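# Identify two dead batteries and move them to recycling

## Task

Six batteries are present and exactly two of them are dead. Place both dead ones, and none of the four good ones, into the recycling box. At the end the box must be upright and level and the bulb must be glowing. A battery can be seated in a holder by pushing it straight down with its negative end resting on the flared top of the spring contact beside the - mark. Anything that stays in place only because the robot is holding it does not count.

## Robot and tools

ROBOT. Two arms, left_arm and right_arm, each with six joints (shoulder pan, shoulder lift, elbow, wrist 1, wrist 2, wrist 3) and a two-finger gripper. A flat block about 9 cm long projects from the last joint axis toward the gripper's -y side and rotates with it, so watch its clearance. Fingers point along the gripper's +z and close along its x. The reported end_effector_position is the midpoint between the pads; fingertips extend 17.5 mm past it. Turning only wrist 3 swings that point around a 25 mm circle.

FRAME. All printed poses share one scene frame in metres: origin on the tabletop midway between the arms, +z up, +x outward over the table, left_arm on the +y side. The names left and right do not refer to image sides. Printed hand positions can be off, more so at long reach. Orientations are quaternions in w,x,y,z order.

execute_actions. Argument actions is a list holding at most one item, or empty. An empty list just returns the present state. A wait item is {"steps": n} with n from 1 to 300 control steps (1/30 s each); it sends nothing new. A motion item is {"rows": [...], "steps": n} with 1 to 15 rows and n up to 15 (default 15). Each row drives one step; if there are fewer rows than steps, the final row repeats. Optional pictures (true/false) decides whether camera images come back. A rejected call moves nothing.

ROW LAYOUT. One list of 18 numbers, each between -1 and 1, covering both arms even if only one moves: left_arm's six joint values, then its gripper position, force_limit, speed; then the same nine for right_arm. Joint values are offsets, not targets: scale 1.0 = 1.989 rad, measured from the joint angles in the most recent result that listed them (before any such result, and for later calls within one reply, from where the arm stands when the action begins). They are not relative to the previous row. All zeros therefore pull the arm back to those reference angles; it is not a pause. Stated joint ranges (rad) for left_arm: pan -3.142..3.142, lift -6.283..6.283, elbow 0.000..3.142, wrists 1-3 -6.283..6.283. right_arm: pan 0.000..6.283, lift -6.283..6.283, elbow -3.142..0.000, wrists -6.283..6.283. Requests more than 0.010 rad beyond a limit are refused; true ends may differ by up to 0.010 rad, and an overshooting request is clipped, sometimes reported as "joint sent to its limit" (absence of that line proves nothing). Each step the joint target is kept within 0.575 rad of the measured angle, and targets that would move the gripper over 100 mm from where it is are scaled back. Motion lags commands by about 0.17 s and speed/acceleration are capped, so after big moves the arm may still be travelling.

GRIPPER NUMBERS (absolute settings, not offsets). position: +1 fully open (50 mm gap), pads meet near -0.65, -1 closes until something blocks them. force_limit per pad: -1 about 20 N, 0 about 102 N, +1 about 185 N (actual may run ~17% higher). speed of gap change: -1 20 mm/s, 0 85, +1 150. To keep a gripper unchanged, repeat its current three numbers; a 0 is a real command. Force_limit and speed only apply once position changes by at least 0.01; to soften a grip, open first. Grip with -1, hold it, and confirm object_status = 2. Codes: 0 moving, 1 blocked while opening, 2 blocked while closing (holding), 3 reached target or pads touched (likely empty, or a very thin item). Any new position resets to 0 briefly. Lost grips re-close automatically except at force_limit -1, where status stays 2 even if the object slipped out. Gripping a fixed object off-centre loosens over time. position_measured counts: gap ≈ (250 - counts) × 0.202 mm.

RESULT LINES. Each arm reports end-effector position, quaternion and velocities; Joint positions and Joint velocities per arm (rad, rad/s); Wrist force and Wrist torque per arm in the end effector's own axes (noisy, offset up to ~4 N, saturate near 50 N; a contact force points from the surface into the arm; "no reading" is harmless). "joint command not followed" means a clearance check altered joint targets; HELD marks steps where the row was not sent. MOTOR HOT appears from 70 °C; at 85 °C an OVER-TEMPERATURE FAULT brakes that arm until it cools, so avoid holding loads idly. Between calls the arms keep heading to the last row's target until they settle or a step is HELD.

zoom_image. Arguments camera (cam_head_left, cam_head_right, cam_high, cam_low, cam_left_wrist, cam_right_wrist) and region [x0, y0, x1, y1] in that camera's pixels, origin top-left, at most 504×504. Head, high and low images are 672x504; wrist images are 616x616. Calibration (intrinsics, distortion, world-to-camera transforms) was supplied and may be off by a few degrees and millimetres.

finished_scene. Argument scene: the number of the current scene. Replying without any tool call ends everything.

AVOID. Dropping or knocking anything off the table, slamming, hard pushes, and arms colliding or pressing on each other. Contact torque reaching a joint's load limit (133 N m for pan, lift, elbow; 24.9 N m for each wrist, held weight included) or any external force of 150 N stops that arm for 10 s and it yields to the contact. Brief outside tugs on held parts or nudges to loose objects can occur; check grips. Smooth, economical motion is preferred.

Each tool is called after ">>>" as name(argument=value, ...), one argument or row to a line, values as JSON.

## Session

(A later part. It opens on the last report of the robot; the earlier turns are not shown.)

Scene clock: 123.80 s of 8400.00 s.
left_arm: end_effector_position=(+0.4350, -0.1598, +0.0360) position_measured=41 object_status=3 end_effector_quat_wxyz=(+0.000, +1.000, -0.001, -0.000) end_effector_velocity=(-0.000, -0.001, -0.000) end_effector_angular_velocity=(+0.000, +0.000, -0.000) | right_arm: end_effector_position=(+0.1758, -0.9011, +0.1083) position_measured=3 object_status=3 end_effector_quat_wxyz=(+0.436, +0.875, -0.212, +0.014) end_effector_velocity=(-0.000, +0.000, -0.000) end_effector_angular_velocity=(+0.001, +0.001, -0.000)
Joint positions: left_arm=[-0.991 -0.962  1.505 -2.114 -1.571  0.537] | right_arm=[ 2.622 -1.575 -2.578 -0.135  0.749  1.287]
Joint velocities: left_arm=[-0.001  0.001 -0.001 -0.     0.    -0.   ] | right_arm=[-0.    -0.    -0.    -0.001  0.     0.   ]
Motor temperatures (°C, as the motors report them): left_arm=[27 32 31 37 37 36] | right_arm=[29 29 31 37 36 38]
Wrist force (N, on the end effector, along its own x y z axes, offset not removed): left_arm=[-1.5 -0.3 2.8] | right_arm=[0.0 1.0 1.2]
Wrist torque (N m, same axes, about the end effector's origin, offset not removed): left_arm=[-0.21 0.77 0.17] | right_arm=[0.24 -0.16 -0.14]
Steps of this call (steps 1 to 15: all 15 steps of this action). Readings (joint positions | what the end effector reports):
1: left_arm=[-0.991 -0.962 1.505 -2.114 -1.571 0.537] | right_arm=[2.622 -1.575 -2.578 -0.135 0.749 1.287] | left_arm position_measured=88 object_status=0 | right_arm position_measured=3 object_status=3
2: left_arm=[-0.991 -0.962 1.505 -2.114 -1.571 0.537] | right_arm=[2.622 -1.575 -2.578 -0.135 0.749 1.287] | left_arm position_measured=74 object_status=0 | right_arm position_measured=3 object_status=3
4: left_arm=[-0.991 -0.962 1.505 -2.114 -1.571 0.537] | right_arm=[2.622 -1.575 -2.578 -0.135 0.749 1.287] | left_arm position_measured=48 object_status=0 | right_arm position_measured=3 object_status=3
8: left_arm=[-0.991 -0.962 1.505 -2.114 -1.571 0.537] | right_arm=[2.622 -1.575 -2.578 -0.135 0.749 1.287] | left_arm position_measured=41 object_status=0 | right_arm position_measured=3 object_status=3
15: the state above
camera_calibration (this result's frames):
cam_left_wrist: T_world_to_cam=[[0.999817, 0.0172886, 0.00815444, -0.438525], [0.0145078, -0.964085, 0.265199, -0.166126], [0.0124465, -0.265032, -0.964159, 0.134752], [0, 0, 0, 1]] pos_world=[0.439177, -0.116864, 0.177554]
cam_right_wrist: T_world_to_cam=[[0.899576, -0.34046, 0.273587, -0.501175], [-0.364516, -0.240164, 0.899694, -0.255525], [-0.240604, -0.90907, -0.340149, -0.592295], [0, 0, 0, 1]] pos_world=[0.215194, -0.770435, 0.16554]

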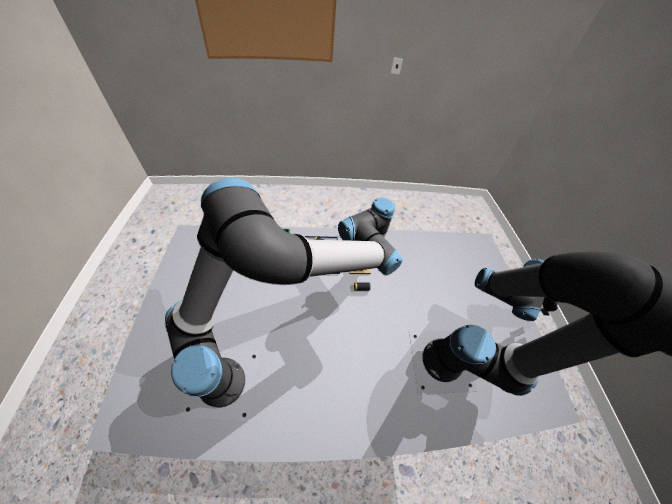

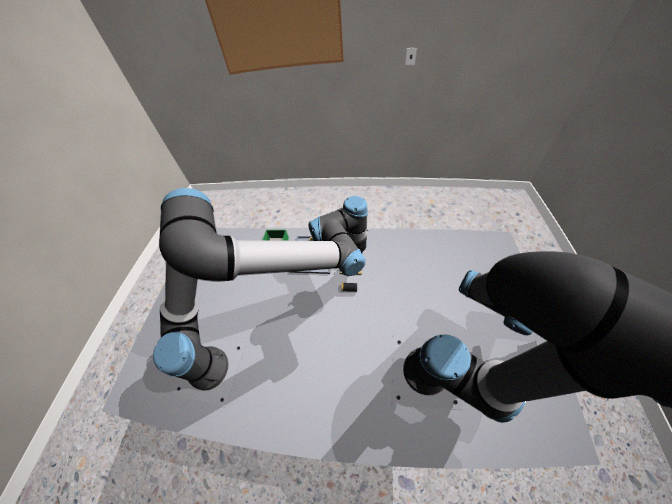

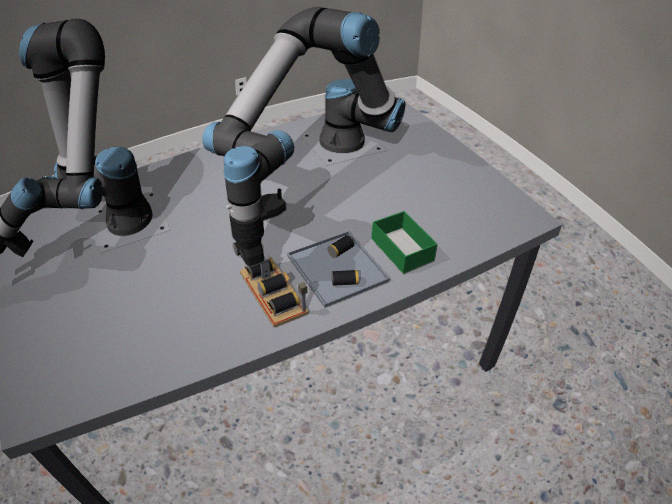

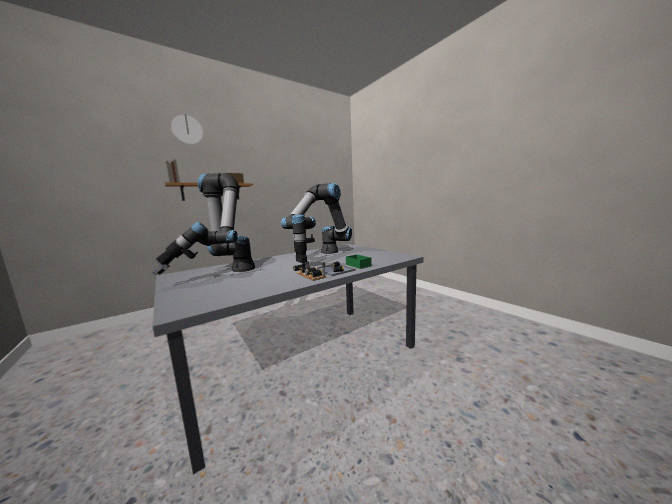

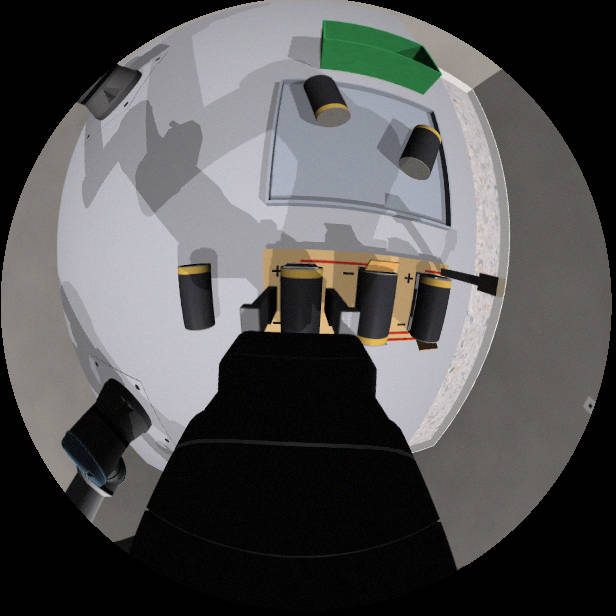

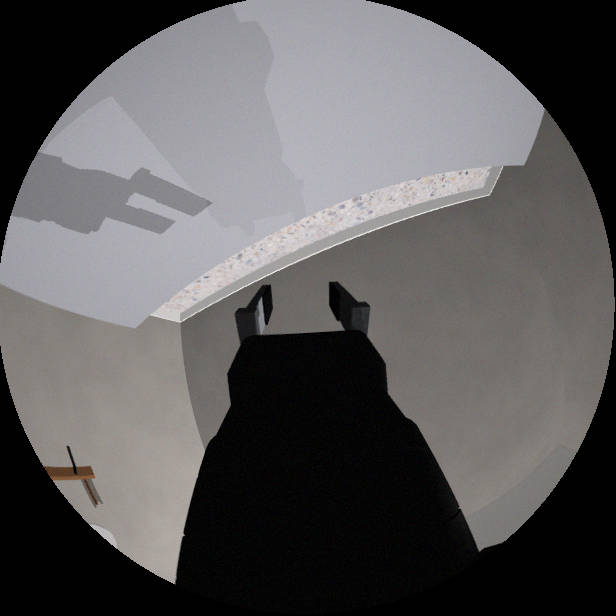

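>>> execute_actions(
  actions=[
    {"rows":[[0,0,0,0,0,0,-1,0,0,0,0,0,0,0,0,1,0,0]],"steps":12},
  ],
  pictures=false,
)

>>> execute_actions(
  actions=[
    {"rows":[[0,-0.003,-0.0027,0.0057,0,0,-1,0,0,0,0,0,0,0,0,1,0,0],[0,-0.006,-0.0054,0.0114,0,0,-1,0,0,0,0,0,0,0,0,1,0,0],[0,-0.009,-0.0081,0.0171,0,0,-1,0,0,0,0,0,0,0,0,1,0,0],[0,-0.012,-0.0108,0.0228,0,0,-1,0,0,0,0,0,0,0,0,1,0,0],[0,-0.015,-0.0135,0.0285,0,0,-1,0,0,0,0,0,0,0,0,1,0,0],[0,-0.018,-0.0162,0.0342,0,0,-1,0,0,0,0,0,0,0,0,1,0,0],[0,-0.021,-0.0189,0.0399,0,0,-1,0,0,0,0,0,0,0,0,1,0,0],[0,-0.024,-0.0216,0.0456,0,0,-1,0,0,0,0,0,0,0,0,1,0,0],[0,-0.027,-0.0245,0.0515,0,0,-1,0,0,0,0,0,0,0,0,1,0,0]],"steps":15},
  ],
  pictures=false,
)

>>> execute_actions(
  actions=[
    {"steps":10},
  ],
  pictures=false,
)

Scene clock: 136.03 s of 8400.00 s.
left_arm: end_effector_position=(+0.4350, -0.1599, +0.0360) position_measured=93 object_status=2 end_effector_quat_wxyz=(+0.000, +1.000, -0.001, -0.000) end_effector_velocity=(-0.000, +0.000, -0.001) end_effector_angular_velocity=(+0.001, +0.001, -0.002) | right_arm: end_effector_position=(+0.1758, -0.9011, +0.1083) position_measured=3 object_status=3 end_effector_quat_wxyz=(+0.436, +0.875, -0.212, +0.014) end_effector_velocity=(-0.000, +0.000, -0.001) end_effector_angular_velocity=(+0.001, +0.002, -0.000)
Joint positions: left_arm=[-0.991 -0.962  1.505 -2.114 -1.571  0.537] | right_arm=[ 2.622 -1.575 -2.578 -0.135  0.749  1.287]
Joint velocities: left_arm=[-0.     0.001  0.    -0.     0.     0.001] | right_arm=[-0.    -0.002 -0.    -0.001 -0.     0.   ]
Motor temperatures (°C, as the motors report them): left_arm=[27 32 31 37 37 36] | right_arm=[29 29 31 37 36 38]
Wrist force (N, on the end effector, along its own x y z axes, offset not removed): left_arm=[-3.1 -2.7 -1.0] | right_arm=[-0.7 0.5 3.7]
Wrist torque (N m, same axes, about the end effector's origin, offset not removed): left_arm=[-0.76 0.77 0.08] | right_arm=[0.24 -0.04 -0.16]
Steps of this call (steps 1 to 15: the robot went on to your last target; steps 16 to 90: nothing new was sent; then 8.83 s passed at rest; steps 91 to 102: all 12 steps of this action). Readings (joint positions | what the end effector reports):
91: left_arm=[-0.991 -0.962 1.505 -2.114 -1.571 0.537] | right_arm=[2.622 -1.575 -2.578 -0.135 0.749 1.287] | left_arm position_measured=45 object_status=0 | right_arm position_measured=3 object_status=3
92: left_arm=[-0.991 -0.962 1.505 -2.114 -1.571 0.537] | right_arm=[2.622 -1.575 -2.578 -0.135 0.749 1.287] | left_arm position_measured=59 object_status=0 | right_arm position_measured=3 object_status=3
94: left_arm=[-0.991 -0.962 1.505 -2.114 -1.571 0.537] | right_arm=[2.622 -1.575 -2.578 -0.135 0.749 1.287] | left_arm position_measured=87 object_status=0 | right_arm position_measured=3 object_status=3
98: left_arm=[-0.991 -0.962 1.505 -2.114 -1.571 0.537] | right_arm=[2.622 -1.575 -2.578 -0.135 0.749 1.287] | left_arm position_measured=93 object_status=0 | right_arm position_measured=3 object_status=3
102: the state above

Scene clock: 136.53 s of 8400.00 s.
left_arm: end_effector_position=(+0.4350, -0.1599, +0.0795) position_measured=93 object_status=2 end_effector_quat_wxyz=(+0.000, +1.000, -0.001, -0.000) end_effector_velocity=(-0.001, +0.002, +0.038) end_effector_angular_velocity=(+0.000, +0.000, +0.002) | right_arm: end_effector_position=(+0.1758, -0.9011, +0.1083) position_measured=3 object_status=3 end_effector_quat_wxyz=(+0.436, +0.875, -0.212, +0.014) end_effector_velocity=(+0.000, +0.000, -0.000) end_effector_angular_velocity=(+0.001, +0.001, +0.001)
Joint positions: left_arm=[-0.991 -1.011  1.461 -2.021 -1.571  0.537] | right_arm=[ 2.622 -1.575 -2.578 -0.135  0.749  1.287]
Joint velocities: left_arm=[ 0.001 -0.043 -0.038  0.082 -0.    -0.001] | right_arm=[ 0.001 -0.001 -0.    -0.001 -0.     0.   ]
Motor temperatures (°C, as the motors report them): left_arm=[27 32 31 37 37 36] | right_arm=[29 29 31 37 36 38]
Wrist force (N, on the end effector, along its own x y z axes, offset not removed): left_arm=[-1.3 -1.3 -0.3] | right_arm=[-1.2 0.7 3.2]
Wrist torque (N m, same axes, about the end effector's origin, offset not removed): left_arm=[-0.58 0.44 0.15] | right_arm=[0.31 0.04 -0.14]
Steps of this call (steps 1 to 15: all 15 steps of this action). Readings (joint positions | what the end effector reports):
1: left_arm=[-0.991 -0.963 1.505 -2.114 -1.571 0.537] | right_arm=[2.622 -1.575 -2.578 -0.135 0.749 1.287] | left_arm position_measured=93 object_status=2 | right_arm position_measured=3 object_status=3
2: left_arm=[-0.991 -0.963 1.505 -2.112 -1.571 0.537] | right_arm=[2.622 -1.575 -2.578 -0.135 0.749 1.287] | left_arm position_measured=93 object_status=2 | right_arm position_measured=3 object_status=3
4: left_arm=[-0.991 -0.968 1.500 -2.103 -1.571 0.537] | right_arm=[2.622 -1.575 -2.578 -0.135 0.749 1.287] | left_arm position_measured=93 object_status=2 | right_arm position_measured=3 object_status=3
8: left_arm=[-0.991 -0.985 1.485 -2.071 -1.571 0.537] | right_arm=[2.622 -1.575 -2.578 -0.135 0.749 1.287] | left_arm position_measured=93 object_status=2 | right_arm position_measured=3 object_status=3
15: the state above

Scene clock: 136.87 s of 8400.00 s.
left_arm: end_effector_position=(+0.4349, -0.1598, +0.0837) position_measured=93 object_status=2 end_effector_quat_wxyz=(+0.000, +1.000, -0.001, -0.000) end_effector_velocity=(-0.000, -0.000, +0.002) end_effector_angular_velocity=(-0.000, -0.000, +0.000) | right_arm: end_effector_position=(+0.1758, -0.9011, +0.1083) position_measured=3 object_status=3 end_effector_quat_wxyz=(+0.436, +0.875, -0.212, +0.014) end_effector_velocity=(+0.000, +0.000, -0.000) end_effector_angular_velocity=(+0.000, +0.000, +0.000)
Joint positions: left_arm=[-0.991 -1.016  1.457 -2.012 -1.571  0.537] | right_arm=[ 2.622 -1.575 -2.578 -0.135  0.749  1.287]
Joint velocities: left_arm=[-0.    -0.003 -0.002  0.005 -0.    -0.001] | right_arm=[ 0.001 -0.001  0.    -0.    -0.     0.   ]
Motor temperatures (°C, as the motors report them): left_arm=[27 32 31 37 37 36] | right_arm=[29 29 31 37 36 38]
Wrist force (N, on the end effector, along its own x y z axes, offset not removed): left_arm=[-1.2 1.5 3.8] | right_arm=[1.2 -0.8 2.6]
Wrist torque (N m, same axes, about the end effector's origin, offset not removed): left_arm=[-0.07 0.46 0.12] | right_arm=[-0.04 -0.39 -0.17]
Steps of this call (steps 1 to 10: the robot went on to your last target). Readings (joint positions | what the end effector reports):
1: left_arm=[-0.991 -1.012 1.460 -2.018 -1.571 0.537] | right_arm=[2.622 -1.575 -2.578 -0.135 0.749 1.287] | left_arm position_measured=93 object_status=2 | right_arm position_measured=3 object_status=3
2: left_arm=[-0.991 -1.013 1.459 -2.017 -1.571 0.537] | right_arm=[2.622 -1.575 -2.578 -0.135 0.749 1.287] | left_arm position_measured=93 object_status=2 | right_arm position_measured=3 object_status=3
4: left_arm=[-0.991 -1.015 1.458 -2.014 -1.571 0.537] | right_arm=[2.622 -1.575 -2.578 -0.135 0.749 1.287] | left_arm position_measured=93 object_status=2 | right_arm position_measured=3 object_status=3
8: left_arm=[-0.991 -1.016 1.457 -2.012 -1.571 0.537] | right_arm=[2.622 -1.575 -2.578 -0.135 0.749 1.287] | left_arm position_measured=93 object_status=2 | right_arm position_measured=3 object_status=3
10: the state above

>>> execute_actions(
  actions=[
    {"rows":[[0.01,-0.007,0.008,-0.0005,0,0.01,-1,0,0,0,0,0,0,0,0,1,0,0],[0.025,-0.018,0.019,-0.0014,0,0.025,-1,0,0,0,0,0,0,0,0,1,0,0],[0.043,-0.031,0.033,-0.0023,0,0.043,-1,0,0,0,0,0,0,0,0,1,0,0],[0.061,-0.043,0.047,-0.0033,0,0.061,-1,0,0,0,0,0,0,0,0,1,0,0],[0.079,-0.056,0.06,-0.0042,0,0.079,-1,0,0,0,0,0,0,0,0,1,0,0],[0.097,-0.069,0.074,-0.0052,0,0.097,-1,0,0,0,0,0,0,0,0,1,0,0],[0.115,-0.082,0.088,-0.0062,0,0.115,-1,0,0,0,0,0,0,0,0,1,0,0],[0.133,-0.095,0.102,-0.0072,0,0.133,-1,0,0,0,0,0,0,0,0,1,0,0],[0.151,-0.108,0.116,-0.0082,0,0.151,-1,0,0,0,0,0,0,0,0,1,0,0],[0.169,-0.121,0.13,-0.0092,0,0.169,-1,0,0,0,0,0,0,0,0,1,0,0],[0.187,-0.134,0.144,-0.0101,0,0.187,-1,0,0,0,0,0,0,0,0,1,0,0],[0.205,-0.147,0.158,-0.0111,0,0.205,-1,0,0,0,0,0,0,0,0,1,0,0],[0.223,-0.16,0.172,-0.0121,0,0.223,-1,0,0,0,0,0,0,0,0,1,0,0],[0.24,-0.172,0.185,-0.013,0,0.24,-1,0,0,0,0,0,0,0,0,1,0,0],[0.2526,-0.1811,0.1948,-0.0137,0,0.2521,-1,0,0,0,0,0,0,0,0,1,0,0]],"steps":15},
  ],
  pictures=false,
)

>>> execute_actions(
  actions=[
    {"steps":35},
  ],
)

Scene clock: 145.70 s of 8400.00 s.
left_arm: end_effector_position=(+0.4996, +0.0284, +0.1146) position_measured=93 object_status=2 end_effector_quat_wxyz=(+0.001, +1.000, -0.001, +0.000) end_effector_velocity=(+0.079, +0.502, +0.062) end_effector_angular_velocity=(-0.000, -0.001, +0.010) | right_arm: end_effector_position=(+0.1758, -0.9011, +0.1083) position_measured=3 object_status=3 end_effector_quat_wxyz=(+0.436, +0.875, -0.212, +0.014) end_effector_velocity=(-0.001, -0.000, -0.000) end_effector_angular_velocity=(+0.000, +0.000, -0.001)
Joint positions: left_arm=[-0.729 -1.205  1.659 -2.026 -1.571  0.798] | right_arm=[ 2.622 -1.575 -2.578 -0.135  0.749  1.287]
Joint velocities: left_arm=[ 0.686 -0.494  0.531 -0.038 -0.     0.676] | right_arm=[-0.001 -0.001  0.     0.001 -0.     0.   ]
Motor temperatures (°C, as the motors report them): left_arm=[27 32 31 37 37 36] | right_arm=[29 29 31 37 36 38]
Wrist force (N, on the end effector, along its own x y z axes, offset not removed): left_arm=[0.3 -0.8 1.8] | right_arm=[0.5 0.0 1.7]
Wrist torque (N m, same axes, about the end effector's origin, offset not removed): left_arm=[-0.38 0.11 0.17] | right_arm=[0.14 -0.29 -0.15]
Steps of this call (steps 1 to 15: the robot went on to your last target; steps 16 to 90: nothing new was sent; then 5.33 s passed at rest; steps 91 to 105: all 15 steps of this action). Readings (joint positions | what the end effector reports):
91: left_arm=[-0.991 -1.016 1.457 -2.011 -1.571 0.537] | right_arm=[2.622 -1.575 -2.578 -0.135 0.749 1.287] | left_arm position_measured=93 object_status=2 | right_arm position_measured=3 object_status=3
92: left_arm=[-0.989 -1.018 1.459 -2.011 -1.571 0.539] | right_arm=[2.622 -1.575 -2.578 -0.135 0.749 1.287] | left_arm position_measured=93 object_status=2 | right_arm position_measured=3 object_status=3
94: left_arm=[-0.970 -1.032 1.473 -2.012 -1.571 0.558] | right_arm=[2.622 -1.575 -2.578 -0.135 0.749 1.287] | left_arm position_measured=93 object_status=2 | right_arm position_measured=3 object_status=3
98: left_arm=[-0.888 -1.091 1.537 -2.017 -1.571 0.640] | right_arm=[2.622 -1.575 -2.578 -0.135 0.749 1.287] | left_arm position_measured=93 object_status=2 | right_arm position_measured=3 object_status=3
105: the state above

Scene clock: 146.87 s of 8400.00 s.
left_arm: end_effector_position=(+0.5000, +0.2000, +0.1298) position_measured=93 object_status=2 end_effector_quat_wxyz=(+0.000, +1.000, -0.000, -0.000) end_effector_velocity=(-0.000, +0.000, -0.000) end_effector_angular_velocity=(+0.000, +0.000, +0.000) | right_arm: end_effector_position=(+0.1758, -0.9011, +0.1083) position_measured=3 object_status=3 end_effector_quat_wxyz=(+0.436, +0.875, -0.212, +0.014) end_effector_velocity=(-0.000, -0.000, +0.000) end_effector_angular_velocity=(-0.000, -0.001, -0.000)
Joint positions: left_arm=[-0.488 -1.376  1.844 -2.039 -1.571  1.038] | right_arm=[ 2.622 -1.575 -2.578 -0.135  0.749  1.287]
Joint velocities: left_arm=[ 0.  0.  0.  0. -0. -0.] | right_arm=[-0.001  0.     0.     0.001  0.    -0.   ]
Motor temperatures (°C, as the motors report them): left_arm=[27 32 31 37 37 36] | right_arm=[29 29 31 37 36 38]
Wrist force (N, on the end effector, along its own x y z axes, offset not removed): left_arm=[-1.3 -1.9 4.1] | right_arm=[0.4 -0.3 2.6]
Wrist torque (N m, same axes, about the end effector's origin, offset not removed): left_arm=[-0.58 0.26 0.10] | right_arm=[0.09 -0.28 -0.16]
Steps of this call (steps 1 to 30: the robot went on to your last target; steps 31 to 35: nothing new was sent). Readings (joint positions | what the end effector reports):
1: left_arm=[-0.706 -1.221 1.677 -2.027 -1.571 0.821] | right_arm=[2.622 -1.575 -2.578 -0.135 0.749 1.287] | left_arm position_measured=93 object_status=2 | right_arm position_measured=3 object_status=3
2: left_arm=[-0.683 -1.238 1.696 -2.029 -1.571 0.845] | right_arm=[2.622 -1.575 -2.578 -0.135 0.749 1.287] | left_arm position_measured=93 object_status=2 | right_arm position_measured=3 object_status=3
4: left_arm=[-0.636 -1.272 1.732 -2.031 -1.571 0.892] | right_arm=[2.622 -1.575 -2.578 -0.135 0.749 1.287] | left_arm position_measured=93 object_status=2 | right_arm position_measured=3 object_status=3
8: left_arm=[-0.546 -1.336 1.800 -2.036 -1.571 0.980] | right_arm=[2.622 -1.575 -2.578 -0.135 0.749 1.287] | left_arm position_measured=93 object_status=2 | right_arm position_measured=3 object_status=3
35: the state above
All arms were judged still, so your last target was given up. Only a new action makes them travel on or press farther. Fingers that are still opening or closing keep moving.
camera_calibration (this result's frames):
cam_left_wrist: T_world_to_cam=[[0.999797, 0.0182809, 0.00844188, -0.510801], [0.0153834, -0.96397, 0.265566, 0.154443], [0.0129925, -0.265382, -0.964056, 0.319597], [0, 0, 0, 1]] pos_world=[0.50417, 0.243031, 0.271407]
cam_right_wrist: T_world_to_cam=[[0.899576, -0.34046, 0.273587, -0.501175], [-0.364517, -0.240163, 0.899694, -0.255524], [-0.240604, -0.90907, -0.340149, -0.592295], [0, 0, 0, 1]] pos_world=[0.215194, -0.770435, 0.16554]

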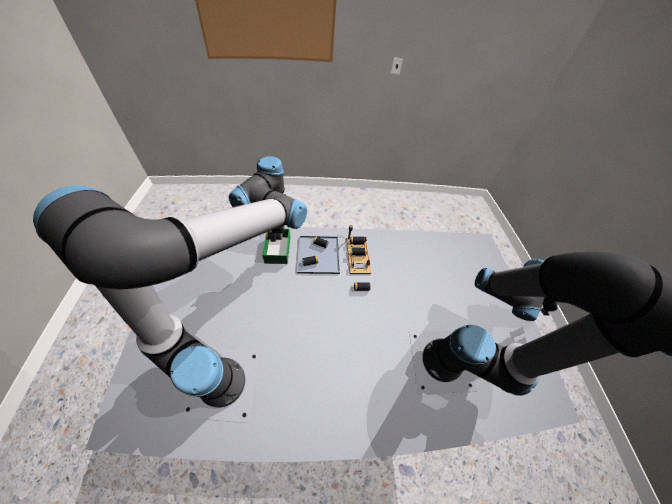

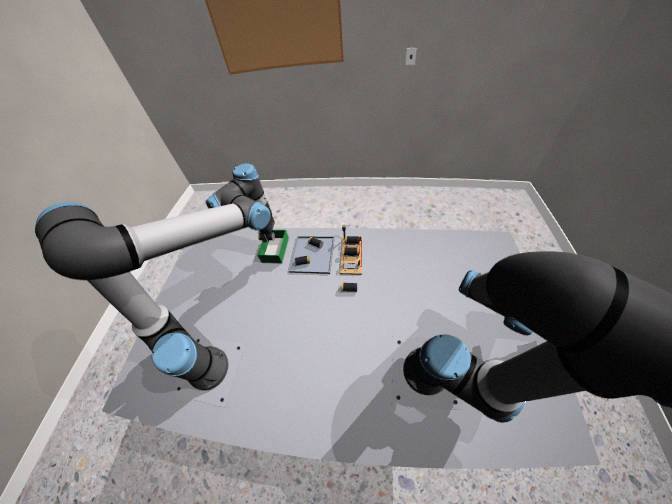

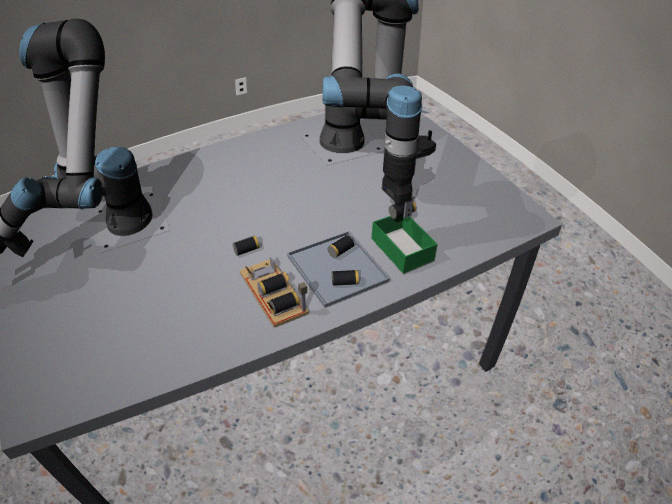

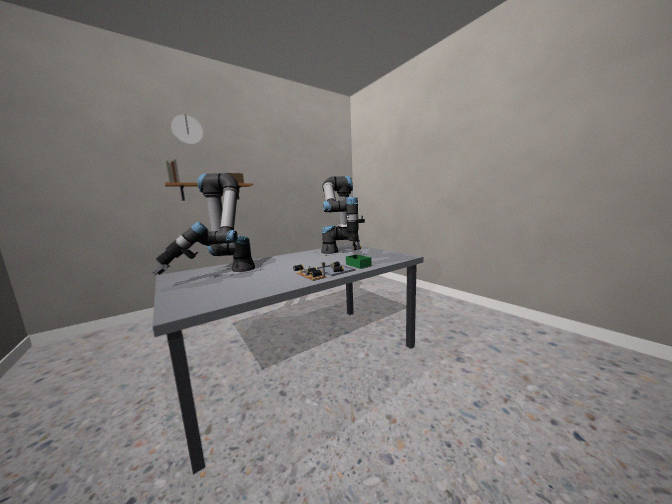

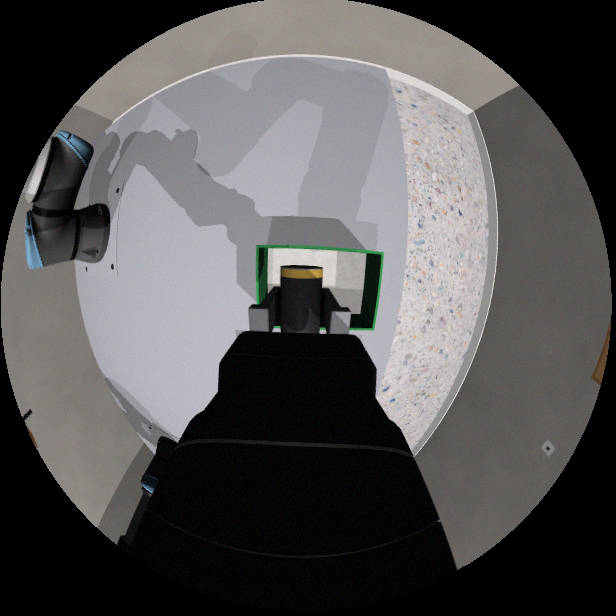

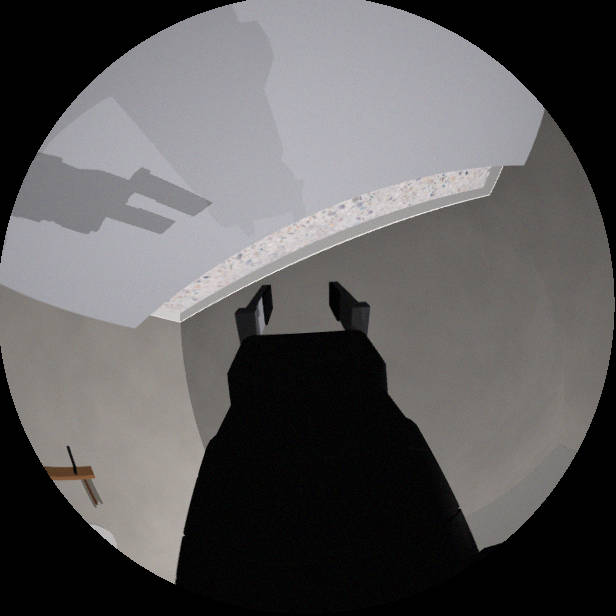

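>>> execute_actions(
  actions=[
    {"rows":[[0,0.004,0.004,-0.008,0,0,-1,0,0,0,0,0,0,0,0,1,0,0],[0,0.009,0.009,-0.018,0,0,-1,0,0,0,0,0,0,0,0,1,0,0],[0,0.015,0.015,-0.03,0,0,-1,0,0,0,0,0,0,0,0,1,0,0],[0,0.021,0.02,-0.041,0,0,-1,0,0,0,0,0,0,0,0,1,0,0],[0,0.027,0.026,-0.053,0,0,-1,0,0,0,0,0,0,0,0,1,0,0],[0,0.033,0.031,-0.064,0,0,-1,0,0,0,0,0,0,0,0,1,0,0],[0,0.039,0.036,-0.075,0,0,-1,0,0,0,0,0,0,0,0,1,0,0],[0,0.045,0.041,-0.086,0,0,-1,0,0,0,0,0,0,0,0,1,0,0],[0,0.051,0.046,-0.097,0,0,-1,0,0,0,0,0,0,0,0,1,0,0],[0,0.056,0.05,-0.106,0,0,-1,0,0,0,0,0,0,0,0,1,0,0],[0,0.061,0.0535,-0.1145,0,0,-1,0,0,0,0,0,0,0,0,1,0,0],[0,0.065,0.0565,-0.1215,0,0,-1,0,0,0,0,0,0,0,0,1,0,0],[0,0.068,0.0588,-0.1268,0,0,-1,0,0,0,0,0,0,0,0,1,0,0],[0,0.07,0.0602,-0.1302,0,0,-1,0,0,0,0,0,0,0,0,1,0,0],[0,0.071,0.0609,-0.1319,0,0,-1,0,0,0,0,0,0,0,0,1,0,0]],"steps":15},
  ],
  pictures=false,
)

>>> execute_actions(
  actions=[
    {"steps":22},
  ],
  pictures=false,
)

>>> execute_actions(
  actions=[
    {"rows":[[0,0,0,0,0,0,0.7,0,0,0,0,0,0,0,0,1,0,0]],"steps":10},
  ],
  pictures=false,
)

>>> execute_actions(
  actions=[
    {"rows":[[0,-0.005,-0.004,0.009,0,0,0.7,0,0,0,0,0,0,0,0,1,0,0],[0,-0.012,-0.009,0.021,0,0,0.7,0,0,0,0,0,0,0,0,1,0,0],[0,-0.02,-0.015,0.035,0,0,0.7,0,0,0,0,0,0,0,0,1,0,0],[0,-0.028,-0.022,0.05,0,0,0.7,0,0,0,0,0,0,0,0,1,0,0],[0,-0.036,-0.028,0.064,0,0,0.7,0,0,0,0,0,0,0,0,1,0,0],[0,-0.044,-0.035,0.079,0,0,0.7,0,0,0,0,0,0,0,0,1,0,0],[0,-0.052,-0.043,0.095,0,0,0.7,0,0,0,0,0,0,0,0,1,0,0],[0,-0.06,-0.05,0.11,0,0,0.7,0,0,0,0,0,0,0,0,1,0,0],[0,-0.066,-0.056,0.122,0,0,0.7,0,0,0,0,0,0,0,0,1,0,0],[0,-0.071,-0.0609,0.1319,0,0,0.7,0,0,0,0,0,0,0,0,1,0,0]],"steps":15},
  ],
  pictures=false,
)

>>> execute_actions(
  actions=[
    {"steps":15},
  ],
  pictures=false,
)

Scene clock: 167.27 s of 8400.00 s.
left_arm: end_effector_position=(+0.5009, +0.1995, +0.0496) position_measured=93 object_status=2 end_effector_quat_wxyz=(-0.000, +1.000, -0.000, -0.001) end_effector_velocity=(-0.004, +0.003, -0.156) end_effector_angular_velocity=(-0.004, -0.008, -0.001) | right_arm: end_effector_position=(+0.1758, -0.9011, +0.1083) position_measured=3 object_status=3 end_effector_quat_wxyz=(+0.436, +0.875, -0.212, +0.014) end_effector_velocity=(+0.000, +0.000, +0.000) end_effector_angular_velocity=(-0.000, -0.000, +0.001)
Joint positions: left_arm=[-0.488 -1.265  1.942 -2.246 -1.571  1.038] | right_arm=[ 2.622 -1.575 -2.578 -0.135  0.749  1.287]
Joint velocities: left_arm=[ 0.     0.234  0.182 -0.425  0.     0.002] | right_arm=[ 0.001  0.     0.    -0.     0.     0.   ]
Motor temperatures (°C, as the motors report them): left_arm=[27 32 31 37 37 36] | right_arm=[29 29 31 37 36 38]
Wrist force (N, on the end effector, along its own x y z axes, offset not removed): left_arm=[-0.8 -1.7 3.1] | right_arm=[-0.9 -0.5 2.7]
Wrist torque (N m, same axes, about the end effector's origin, offset not removed): left_arm=[-0.38 0.40 0.09] | right_arm=[-0.02 0.06 -0.04]
Steps of this call (steps 1 to 90: nothing new was sent; then 16.90 s passed at rest; steps 91 to 105: all 15 steps of this action). Readings (joint positions | what the end effector reports):
91: left_arm=[-0.488 -1.376 1.844 -2.039 -1.571 1.038] | right_arm=[2.622 -1.575 -2.578 -0.135 0.749 1.287] | left_arm position_measured=93 object_status=2 | right_arm position_measured=3 object_status=3
92: left_arm=[-0.488 -1.375 1.845 -2.041 -1.571 1.038] | right_arm=[2.622 -1.575 -2.578 -0.135 0.749 1.287] | left_arm position_measured=93 object_status=2 | right_arm position_measured=3 object_status=3
94: left_arm=[-0.488 -1.368 1.853 -2.055 -1.571 1.038] | right_arm=[2.622 -1.575 -2.578 -0.135 0.749 1.287] | left_arm position_measured=93 object_status=2 | right_arm position_measured=3 object_status=3
98: left_arm=[-0.488 -1.336 1.883 -2.116 -1.571 1.038] | right_arm=[2.622 -1.575 -2.578 -0.135 0.749 1.287] | left_arm position_measured=93 object_status=2 | right_arm position_measured=3 object_status=3
105: the state above

Scene clock: 168.00 s of 8400.00 s.
left_arm: end_effector_position=(+0.5000, +0.2000, +0.0294) position_measured=93 object_status=2 end_effector_quat_wxyz=(+0.000, +1.000, -0.000, -0.000) end_effector_velocity=(-0.000, -0.000, -0.001) end_effector_angular_velocity=(+0.000, +0.001, +0.001) | right_arm: end_effector_position=(+0.1758, -0.9011, +0.1083) position_measured=3 object_status=3 end_effector_quat_wxyz=(+0.436, +0.875, -0.212, +0.014) end_effector_velocity=(-0.000, -0.000, -0.000) end_effector_angular_velocity=(-0.000, -0.001, -0.001)
Joint positions: left_arm=[-0.488 -1.235  1.965 -2.301 -1.571  1.038] | right_arm=[ 2.622 -1.575 -2.578 -0.135  0.749  1.287]
Joint velocities: left_arm=[-0.     0.001  0.001 -0.001  0.    -0.001] | right_arm=[-0.    -0.001  0.     0.001 -0.     0.   ]
Motor temperatures (°C, as the motors report them): left_arm=[27 32 31 37 37 36] | right_arm=[29 29 31 37 36 38]
Wrist force (N, on the end effector, along its own x y z axes, offset not removed): left_arm=[-0.6 0.1 3.2] | right_arm=[-0.4 0.3 1.5]
Wrist torque (N m, same axes, about the end effector's origin, offset not removed): left_arm=[-0.18 0.28 0.04] | right_arm=[0.04 -0.15 -0.13]
Steps of this call (steps 1 to 22: the robot went on to your last target). Readings (joint positions | what the end effector reports):
1: left_arm=[-0.488 -1.258 1.947 -2.259 -1.571 1.038] | right_arm=[2.622 -1.575 -2.578 -0.135 0.749 1.287] | left_arm position_measured=93 object_status=2 | right_arm position_measured=3 object_status=3
2: left_arm=[-0.488 -1.253 1.952 -2.269 -1.571 1.038] | right_arm=[2.622 -1.575 -2.578 -0.135 0.749 1.287] | left_arm position_measured=93 object_status=2 | right_arm position_measured=3 object_status=3
4: left_arm=[-0.488 -1.245 1.958 -2.283 -1.571 1.038] | right_arm=[2.622 -1.575 -2.578 -0.135 0.749 1.287] | left_arm position_measured=93 object_status=2 | right_arm position_measured=3 object_status=3
8: left_arm=[-0.488 -1.238 1.963 -2.295 -1.571 1.038] | right_arm=[2.622 -1.575 -2.578 -0.135 0.749 1.287] | left_arm position_measured=93 object_status=2 | right_arm position_measured=3 object_status=3
22: the state above

Scene clock: 168.33 s of 8400.00 s.
left_arm: end_effector_position=(+0.5000, +0.2000, +0.0294) position_measured=48 object_status=0 end_effector_quat_wxyz=(+0.000, +1.000, -0.000, -0.000) end_effector_velocity=(+0.000, -0.000, +0.001) end_effector_angular_velocity=(-0.001, -0.002, -0.001) | right_arm: end_effector_position=(+0.1758, -0.9011, +0.1083) position_measured=3 object_status=3 end_effector_quat_wxyz=(+0.436, +0.875, -0.212, +0.014) end_effector_velocity=(-0.000, +0.000, -0.000) end_effector_angular_velocity=(+0.001, +0.001, -0.001)
Joint positions: left_arm=[-0.488 -1.235  1.965 -2.301 -1.571  1.038] | right_arm=[ 2.622 -1.575 -2.578 -0.135  0.749  1.287]
Joint velocities: left_arm=[-0.    -0.002 -0.    -0.     0.     0.001] | right_arm=[-0.001 -0.     0.    -0.001  0.     0.   ]
Motor temperatures (°C, as the motors report them): left_arm=[27 32 31 37 37 36] | right_arm=[29 29 31 37 36 38]
Wrist force (N, on the end effector, along its own x y z axes, offset not removed): left_arm=[-2.8 -0.1 2.7] | right_arm=[-0.7 0.3 1.7]
Wrist torque (N m, same axes, about the end effector's origin, offset not removed): left_arm=[-0.21 0.64 0.23] | right_arm=[0.15 0.00 -0.10]
Steps of this call (steps 1 to 10: all 10 steps of this action). Readings (joint positions | what the end effector reports):
1: left_arm=[-0.488 -1.235 1.965 -2.301 -1.571 1.038] | right_arm=[2.622 -1.575 -2.578 -0.135 0.749 1.287] | left_arm position_measured=88 object_status=0 | right_arm position_measured=3 object_status=3
2: left_arm=[-0.488 -1.235 1.965 -2.301 -1.571 1.038] | right_arm=[2.622 -1.575 -2.578 -0.135 0.749 1.287] | left_arm position_measured=74 object_status=0 | right_arm position_measured=3 object_status=3
4: left_arm=[-0.488 -1.235 1.965 -2.301 -1.571 1.038] | right_arm=[2.622 -1.575 -2.578 -0.135 0.749 1.287] | left_arm position_measured=50 object_status=0 | right_arm position_measured=3 object_status=3
8: left_arm=[-0.488 -1.235 1.965 -2.301 -1.571 1.038] | right_arm=[2.622 -1.575 -2.578 -0.135 0.749 1.287] | left_arm position_measured=48 object_status=0 | right_arm position_measured=3 object_status=3
10: the state above

Scene clock: 168.83 s of 8400.00 s.
left_arm: end_effector_position=(+0.5012, +0.1993, +0.1184) position_measured=48 object_status=3 end_effector_quat_wxyz=(+0.001, +1.000, -0.000, +0.000) end_effector_velocity=(-0.009, +0.005, +0.097) end_effector_angular_velocity=(+0.005, +0.009, +0.000) | right_arm: end_effector_position=(+0.1758, -0.9011, +0.1083) position_measured=3 object_status=3 end_effector_quat_wxyz=(+0.436, +0.875, -0.212, +0.014) end_effector_velocity=(-0.000, -0.000, +0.000) end_effector_angular_velocity=(-0.001, -0.001, -0.001)
Joint positions: left_arm=[-0.488 -1.361  1.858 -2.07  -1.571  1.038] | right_arm=[ 2.622 -1.575 -2.578 -0.135  0.749  1.287]
Joint velocities: left_arm=[-0.001 -0.132 -0.119  0.261  0.    -0.001] | right_arm=[-0.001  0.     0.     0.001 -0.     0.   ]
Motor temperatures (°C, as the motors report them): left_arm=[27 32 31 37 37 36] | right_arm=[29 29 31 37 36 38]
Wrist force (N, on the end effector, along its own x y z axes, offset not removed): left_arm=[0.8 -1.4 -1.5] | right_arm=[1.3 -0.1 2.2]
Wrist torque (N m, same axes, about the end effector's origin, offset not removed): left_arm=[-0.51 0.02 0.19] | right_arm=[0.10 -0.38 -0.07]
Steps of this call (steps 1 to 15: all 15 steps of this action). Readings (joint positions | what the end effector reports):
1: left_arm=[-0.488 -1.235 1.965 -2.301 -1.571 1.038] | right_arm=[2.622 -1.575 -2.578 -0.135 0.749 1.287] | left_arm position_measured=48 object_status=3 | right_arm position_measured=3 object_status=3
2: left_arm=[-0.488 -1.236 1.964 -2.299 -1.571 1.038] | right_arm=[2.622 -1.575 -2.578 -0.135 0.749 1.287] | left_arm position_measured=48 object_status=3 | right_arm position_measured=3 object_status=3
4: left_arm=[-0.488 -1.246 1.957 -2.283 -1.571 1.038] | right_arm=[2.622 -1.575 -2.578 -0.135 0.749 1.287] | left_arm position_measured=48 object_status=3 | right_arm position_measured=3 object_status=3
8: left_arm=[-0.488 -1.288 1.923 -2.209 -1.571 1.038] | right_arm=[2.622 -1.575 -2.578 -0.135 0.749 1.287] | left_arm position_measured=48 object_status=3 | right_arm position_measured=3 object_status=3
15: the state above

Scene clock: 169.33 s of 8400.00 s.
left_arm: end_effector_position=(+0.5001, +0.2000, +0.1297) position_measured=48 object_status=3 end_effector_quat_wxyz=(+0.000, +1.000, -0.000, -0.000) end_effector_velocity=(-0.000, +0.001, +0.001) end_effector_angular_velocity=(+0.001, +0.001, +0.004) | right_arm: end_effector_position=(+0.1758, -0.9011, +0.1083) position_measured=3 object_status=3 end_effector_quat_wxyz=(+0.436, +0.875, -0.212, +0.014) end_effector_velocity=(-0.000, -0.000, -0.000) end_effector_angular_velocity=(+0.000, +0.000, -0.000)
Joint positions: left_arm=[-0.488 -1.376  1.844 -2.039 -1.571  1.038] | right_arm=[ 2.622 -1.575 -2.578 -0.135  0.749  1.287]
Joint velocities: left_arm=[ 0.002 -0.001 -0.002  0.004  0.    -0.002] | right_arm=[-0.001 -0.     0.    -0.     0.    -0.   ]
Motor temperatures (°C, as the motors report them): left_arm=[27 32 31 37 37 36] | right_arm=[29 29 31 37 36 38]
Wrist force (N, on the end effector, along its own x y z axes, offset not removed): left_arm=[0.7 0.0 1.3] | right_arm=[-0.7 0.6 0.6]
Wrist torque (N m, same axes, about the end effector's origin, offset not removed): left_arm=[-0.22 0.06 -0.11] | right_arm=[0.21 -0.01 -0.13]
Steps of this call (steps 1 to 15: the robot went on to your last target). Readings (joint positions | what the end effector reports):
1: left_arm=[-0.488 -1.364 1.855 -2.062 -1.571 1.038] | right_arm=[2.622 -1.575 -2.578 -0.135 0.749 1.287] | left_arm position_measured=48 object_status=3 | right_arm position_measured=3 object_status=3
2: left_arm=[-0.488 -1.367 1.852 -2.056 -1.571 1.038] | right_arm=[2.622 -1.575 -2.578 -0.135 0.749 1.287] | left_arm position_measured=48 object_status=3 | right_arm position_measured=3 object_status=3
4: left_arm=[-0.488 -1.371 1.849 -2.049 -1.571 1.038] | right_arm=[2.622 -1.575 -2.578 -0.135 0.749 1.287] | left_arm position_measured=48 object_status=3 | right_arm position_measured=3 object_status=3
8: left_arm=[-0.488 -1.374 1.846 -2.042 -1.571 1.038] | right_arm=[2.622 -1.575 -2.578 -0.135 0.749 1.287] | left_arm position_measured=48 object_status=3 | right_arm position_measured=3 object_status=3
15: the state above

>>> execute_actions(
  actions=[
    {"rows":[[-0.005,0.007,-0.007,0,0,0.007,0.75,0,0,0,0,0,0,0,0,1,0,0],[-0.013,0.019,-0.018,-0.001,0,0.019,0.75,0,0,0,0,0,0,0,0,1,0,0],[-0.022,0.033,-0.031,-0.0015,0,0.033,0.75,0,0,0,0,0,0,0,0,1,0,0],[-0.032,0.047,-0.045,-0.002,0,0.047,0.75,0,0,0,0,0,0,0,0,1,0,0],[-0.041,0.061,-0.058,-0.003,0,0.061,0.75,0,0,0,0,0,0,0,0,1,0,0],[-0.051,0.075,-0.071,-0.0035,0,0.075,0.75,0,0,0,0,0,0,0,0,1,0,0],[-0.061,0.089,-0.085,-0.004,0,0.089,0.75,0,0,0,0,0,0,0,0,1,0,0],[-0.07,0.103,-0.098,-0.005,0,0.103,0.75,0,0,0,0,0,0,0,0,1,0,0],[-0.08,0.117,-0.112,-0.0055,0,0.117,0.75,0,0,0,0,0,0,0,0,1,0,0],[-0.089,0.131,-0.125,-0.006,0,0.13,0.75,0,0,0,0,0,0,0,0,1,0,0],[-0.099,0.145,-0.138,-0.0067,0,0.144,0.75,0,0,0,0,0,0,0,0,1,0,0],[-0.1063,0.156,-0.1487,-0.0072,0,0.1551,0.75,0,0,0,0,0,0,0,0,1,0,0]],"steps":15},
  ],
  pictures=false,
)

>>> execute_actions(
  actions=[
    {"steps":28},
  ],
)

>>> zoom_image(
  camera="cam_left_wrist",
  region=[200,200,400,340],
)

Scene clock: 182.60 s of 8400.00 s.
left_arm: end_effector_position=(+0.5514, +0.0450, +0.0918) position_measured=41 object_status=3 end_effector_quat_wxyz=(+0.000, +0.978, -0.211, -0.000) end_effector_velocity=(+0.056, -0.311, -0.100) end_effector_angular_velocity=(+0.003, +0.004, -0.805) | right_arm: end_effector_position=(+0.1758, -0.9011, +0.1083) position_measured=3 object_status=3 end_effector_quat_wxyz=(+0.436, +0.875, -0.212, +0.014) end_effector_velocity=(-0.000, +0.000, -0.000) end_effector_angular_velocity=(+0.000, +0.000, -0.000)
Joint positions: left_arm=[-0.662 -1.123  1.604 -2.051 -1.571  1.289] | right_arm=[ 2.622 -1.575 -2.578 -0.135  0.749  1.287]
Joint velocities: left_arm=[-0.326  0.49  -0.463 -0.022  0.     0.479] | right_arm=[-0. -0. -0. -0.  0. -0.]
Motor temperatures (°C, as the motors report them): left_arm=[27 32 31 37 37 36] | right_arm=[29 29 31 37 36 38]
Wrist force (N, on the end effector, along its own x y z axes, offset not removed): left_arm=[-0.4 2.1 0.4] | right_arm=[0.6 -0.2 1.9]
Wrist torque (N m, same axes, about the end effector's origin, offset not removed): left_arm=[-0.03 0.41 0.13] | right_arm=[0.04 -0.22 -0.18]
Steps of this call (steps 1 to 15: the robot went on to your last target; steps 16 to 90: nothing new was sent; then 9.77 s passed at rest; steps 91 to 105: all 15 steps of this action). Readings (joint positions | what the end effector reports):
91: left_arm=[-0.488 -1.376 1.844 -2.039 -1.571 1.038] | right_arm=[2.622 -1.575 -2.578 -0.135 0.749 1.287] | left_arm position_measured=45 object_status=0 | right_arm position_measured=3 object_status=3
92: left_arm=[-0.490 -1.374 1.842 -2.039 -1.571 1.040] | right_arm=[2.622 -1.575 -2.578 -0.135 0.749 1.287] | left_arm position_measured=41 object_status=0 | right_arm position_measured=3 object_status=3
94: left_arm=[-0.500 -1.360 1.829 -2.039 -1.571 1.054] | right_arm=[2.622 -1.575 -2.578 -0.135 0.749 1.287] | left_arm position_measured=41 object_status=0 | right_arm position_measured=3 object_status=3
98: left_arm=[-0.549 -1.289 1.761 -2.043 -1.571 1.126] | right_arm=[2.622 -1.575 -2.578 -0.135 0.749 1.287] | left_arm position_measured=41 object_status=3 | right_arm position_measured=3 object_status=3
105: the state above

Scene clock: 183.53 s of 8400.00 s.
left_arm: end_effector_position=(+0.5569, +0.0081, +0.0796) position_measured=41 object_status=3 end_effector_quat_wxyz=(+0.000, +0.966, -0.257, -0.000) end_effector_velocity=(+0.000, +0.001, -0.001) end_effector_angular_velocity=(+0.001, +0.001, -0.002) | right_arm: end_effector_position=(+0.1758, -0.9011, +0.1083) position_measured=3 object_status=3 end_effector_quat_wxyz=(+0.436, +0.875, -0.212, +0.014) end_effector_velocity=(-0.000, +0.000, -0.000) end_effector_angular_velocity=(+0.001, +0.001, +0.000)
Joint positions: left_arm=[-0.7   -1.066  1.549 -2.054 -1.571  1.347] | right_arm=[ 2.622 -1.575 -2.578 -0.135  0.749  1.287]
Joint velocities: left_arm=[ 0.001  0.002 -0.001  0.    -0.     0.003] | right_arm=[ 0.     0.     0.    -0.002 -0.     0.   ]
Motor temperatures (°C, as the motors report them): left_arm=[27 32 31 37 37 36] | right_arm=[29 29 31 37 36 38]
Wrist force (N, on the end effector, along its own x y z axes, offset not removed): left_arm=[-2.3 -1.8 1.8] | right_arm=[0.5 1.4 2.4]
Wrist torque (N m, same axes, about the end effector's origin, offset not removed): left_arm=[-0.41 0.45 0.34] | right_arm=[0.33 -0.20 -0.13]
Steps of this call (steps 1 to 28: the robot went on to your last target). Readings (joint positions | what the end effector reports):
1: left_arm=[-0.671 -1.109 1.590 -2.052 -1.571 1.303] | right_arm=[2.622 -1.575 -2.578 -0.135 0.749 1.287] | left_arm position_measured=41 object_status=3 | right_arm position_measured=3 object_status=3
2: left_arm=[-0.678 -1.098 1.580 -2.052 -1.571 1.314] | right_arm=[2.622 -1.575 -2.578 -0.135 0.749 1.287] | left_arm position_measured=41 object_status=3 | right_arm position_measured=3 object_status=3
4: left_arm=[-0.688 -1.084 1.566 -2.053 -1.571 1.328] | right_arm=[2.622 -1.575 -2.578 -0.135 0.749 1.287] | left_arm position_measured=41 object_status=3 | right_arm position_measured=3 object_status=3
8: left_arm=[-0.696 -1.072 1.554 -2.053 -1.571 1.341] | right_arm=[2.622 -1.575 -2.578 -0.135 0.749 1.287] | left_arm position_measured=41 object_status=3 | right_arm position_measured=3 object_status=3
28: the state above
camera_calibration (this result's frames):
cam_left_wrist: T_world_to_cam=[[0.876827, -0.480732, 0.00846061, -0.491211], [-0.465449, -0.844277, 0.265618, 0.248731], [-0.120548, -0.236839, -0.964041, 0.293627], [0, 0, 0, 1]] pos_world=[0.581875, 0.0433991, 0.221157]
cam_right_wrist: T_world_to_cam=[[0.899576, -0.34046, 0.273587, -0.501175], [-0.364516, -0.240163, 0.899694, -0.255524], [-0.240604, -0.90907, -0.340149, -0.592295], [0, 0, 0, 1]] pos_world=[0.215194, -0.770435, 0.16554]

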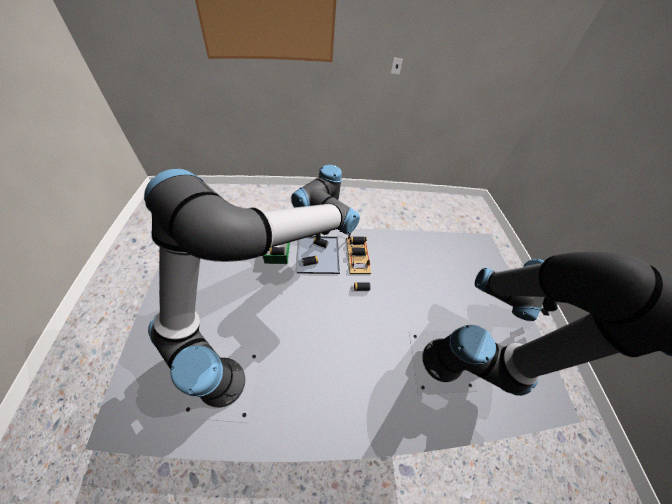

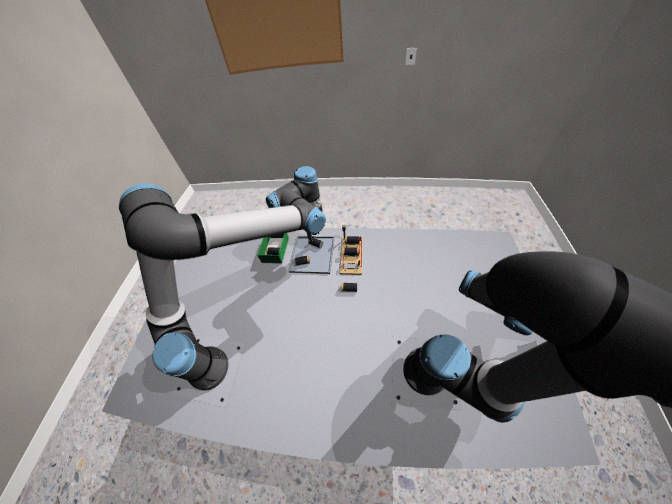

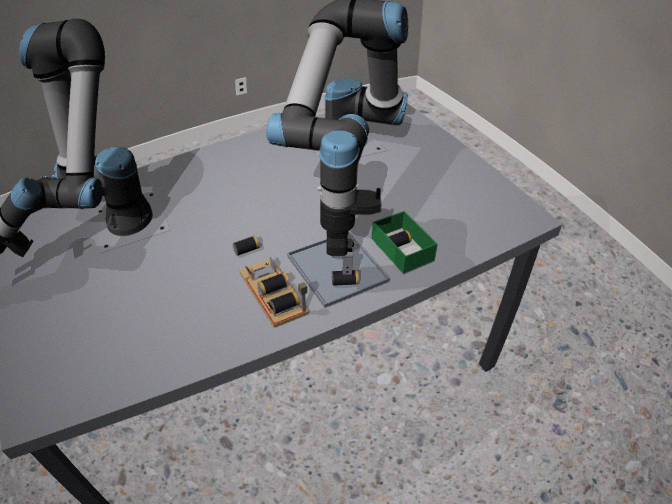

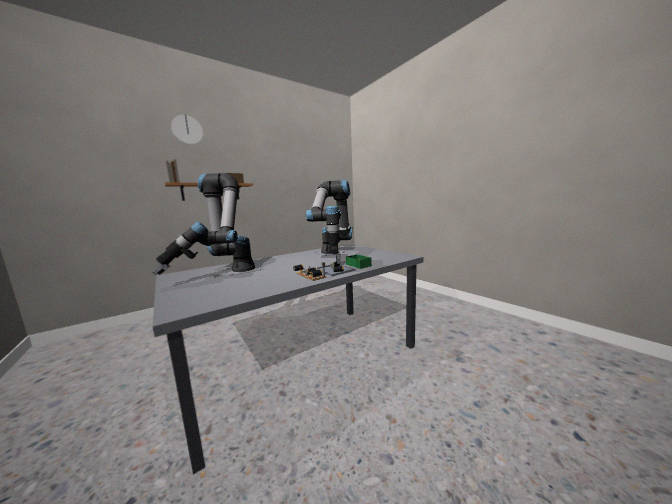

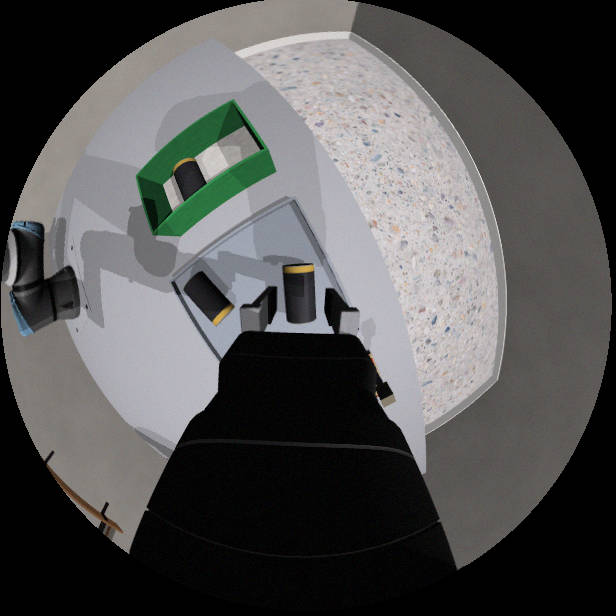

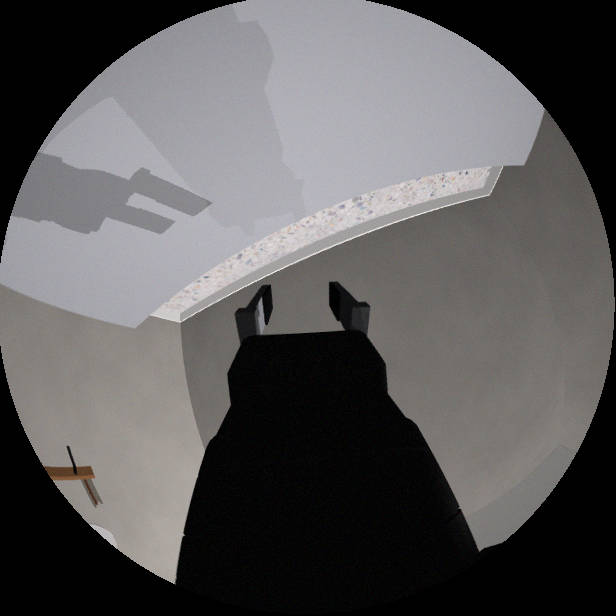

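Region (200, 200, 400, 340) of cam_left_wrist's 616x616 image, scaled by 2.520, with more detail than that image has; it fills the top 353 rows of this view, and the rest is white.

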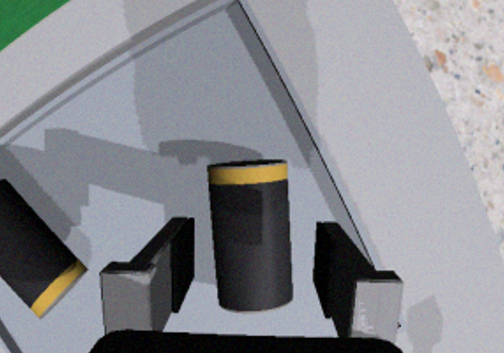

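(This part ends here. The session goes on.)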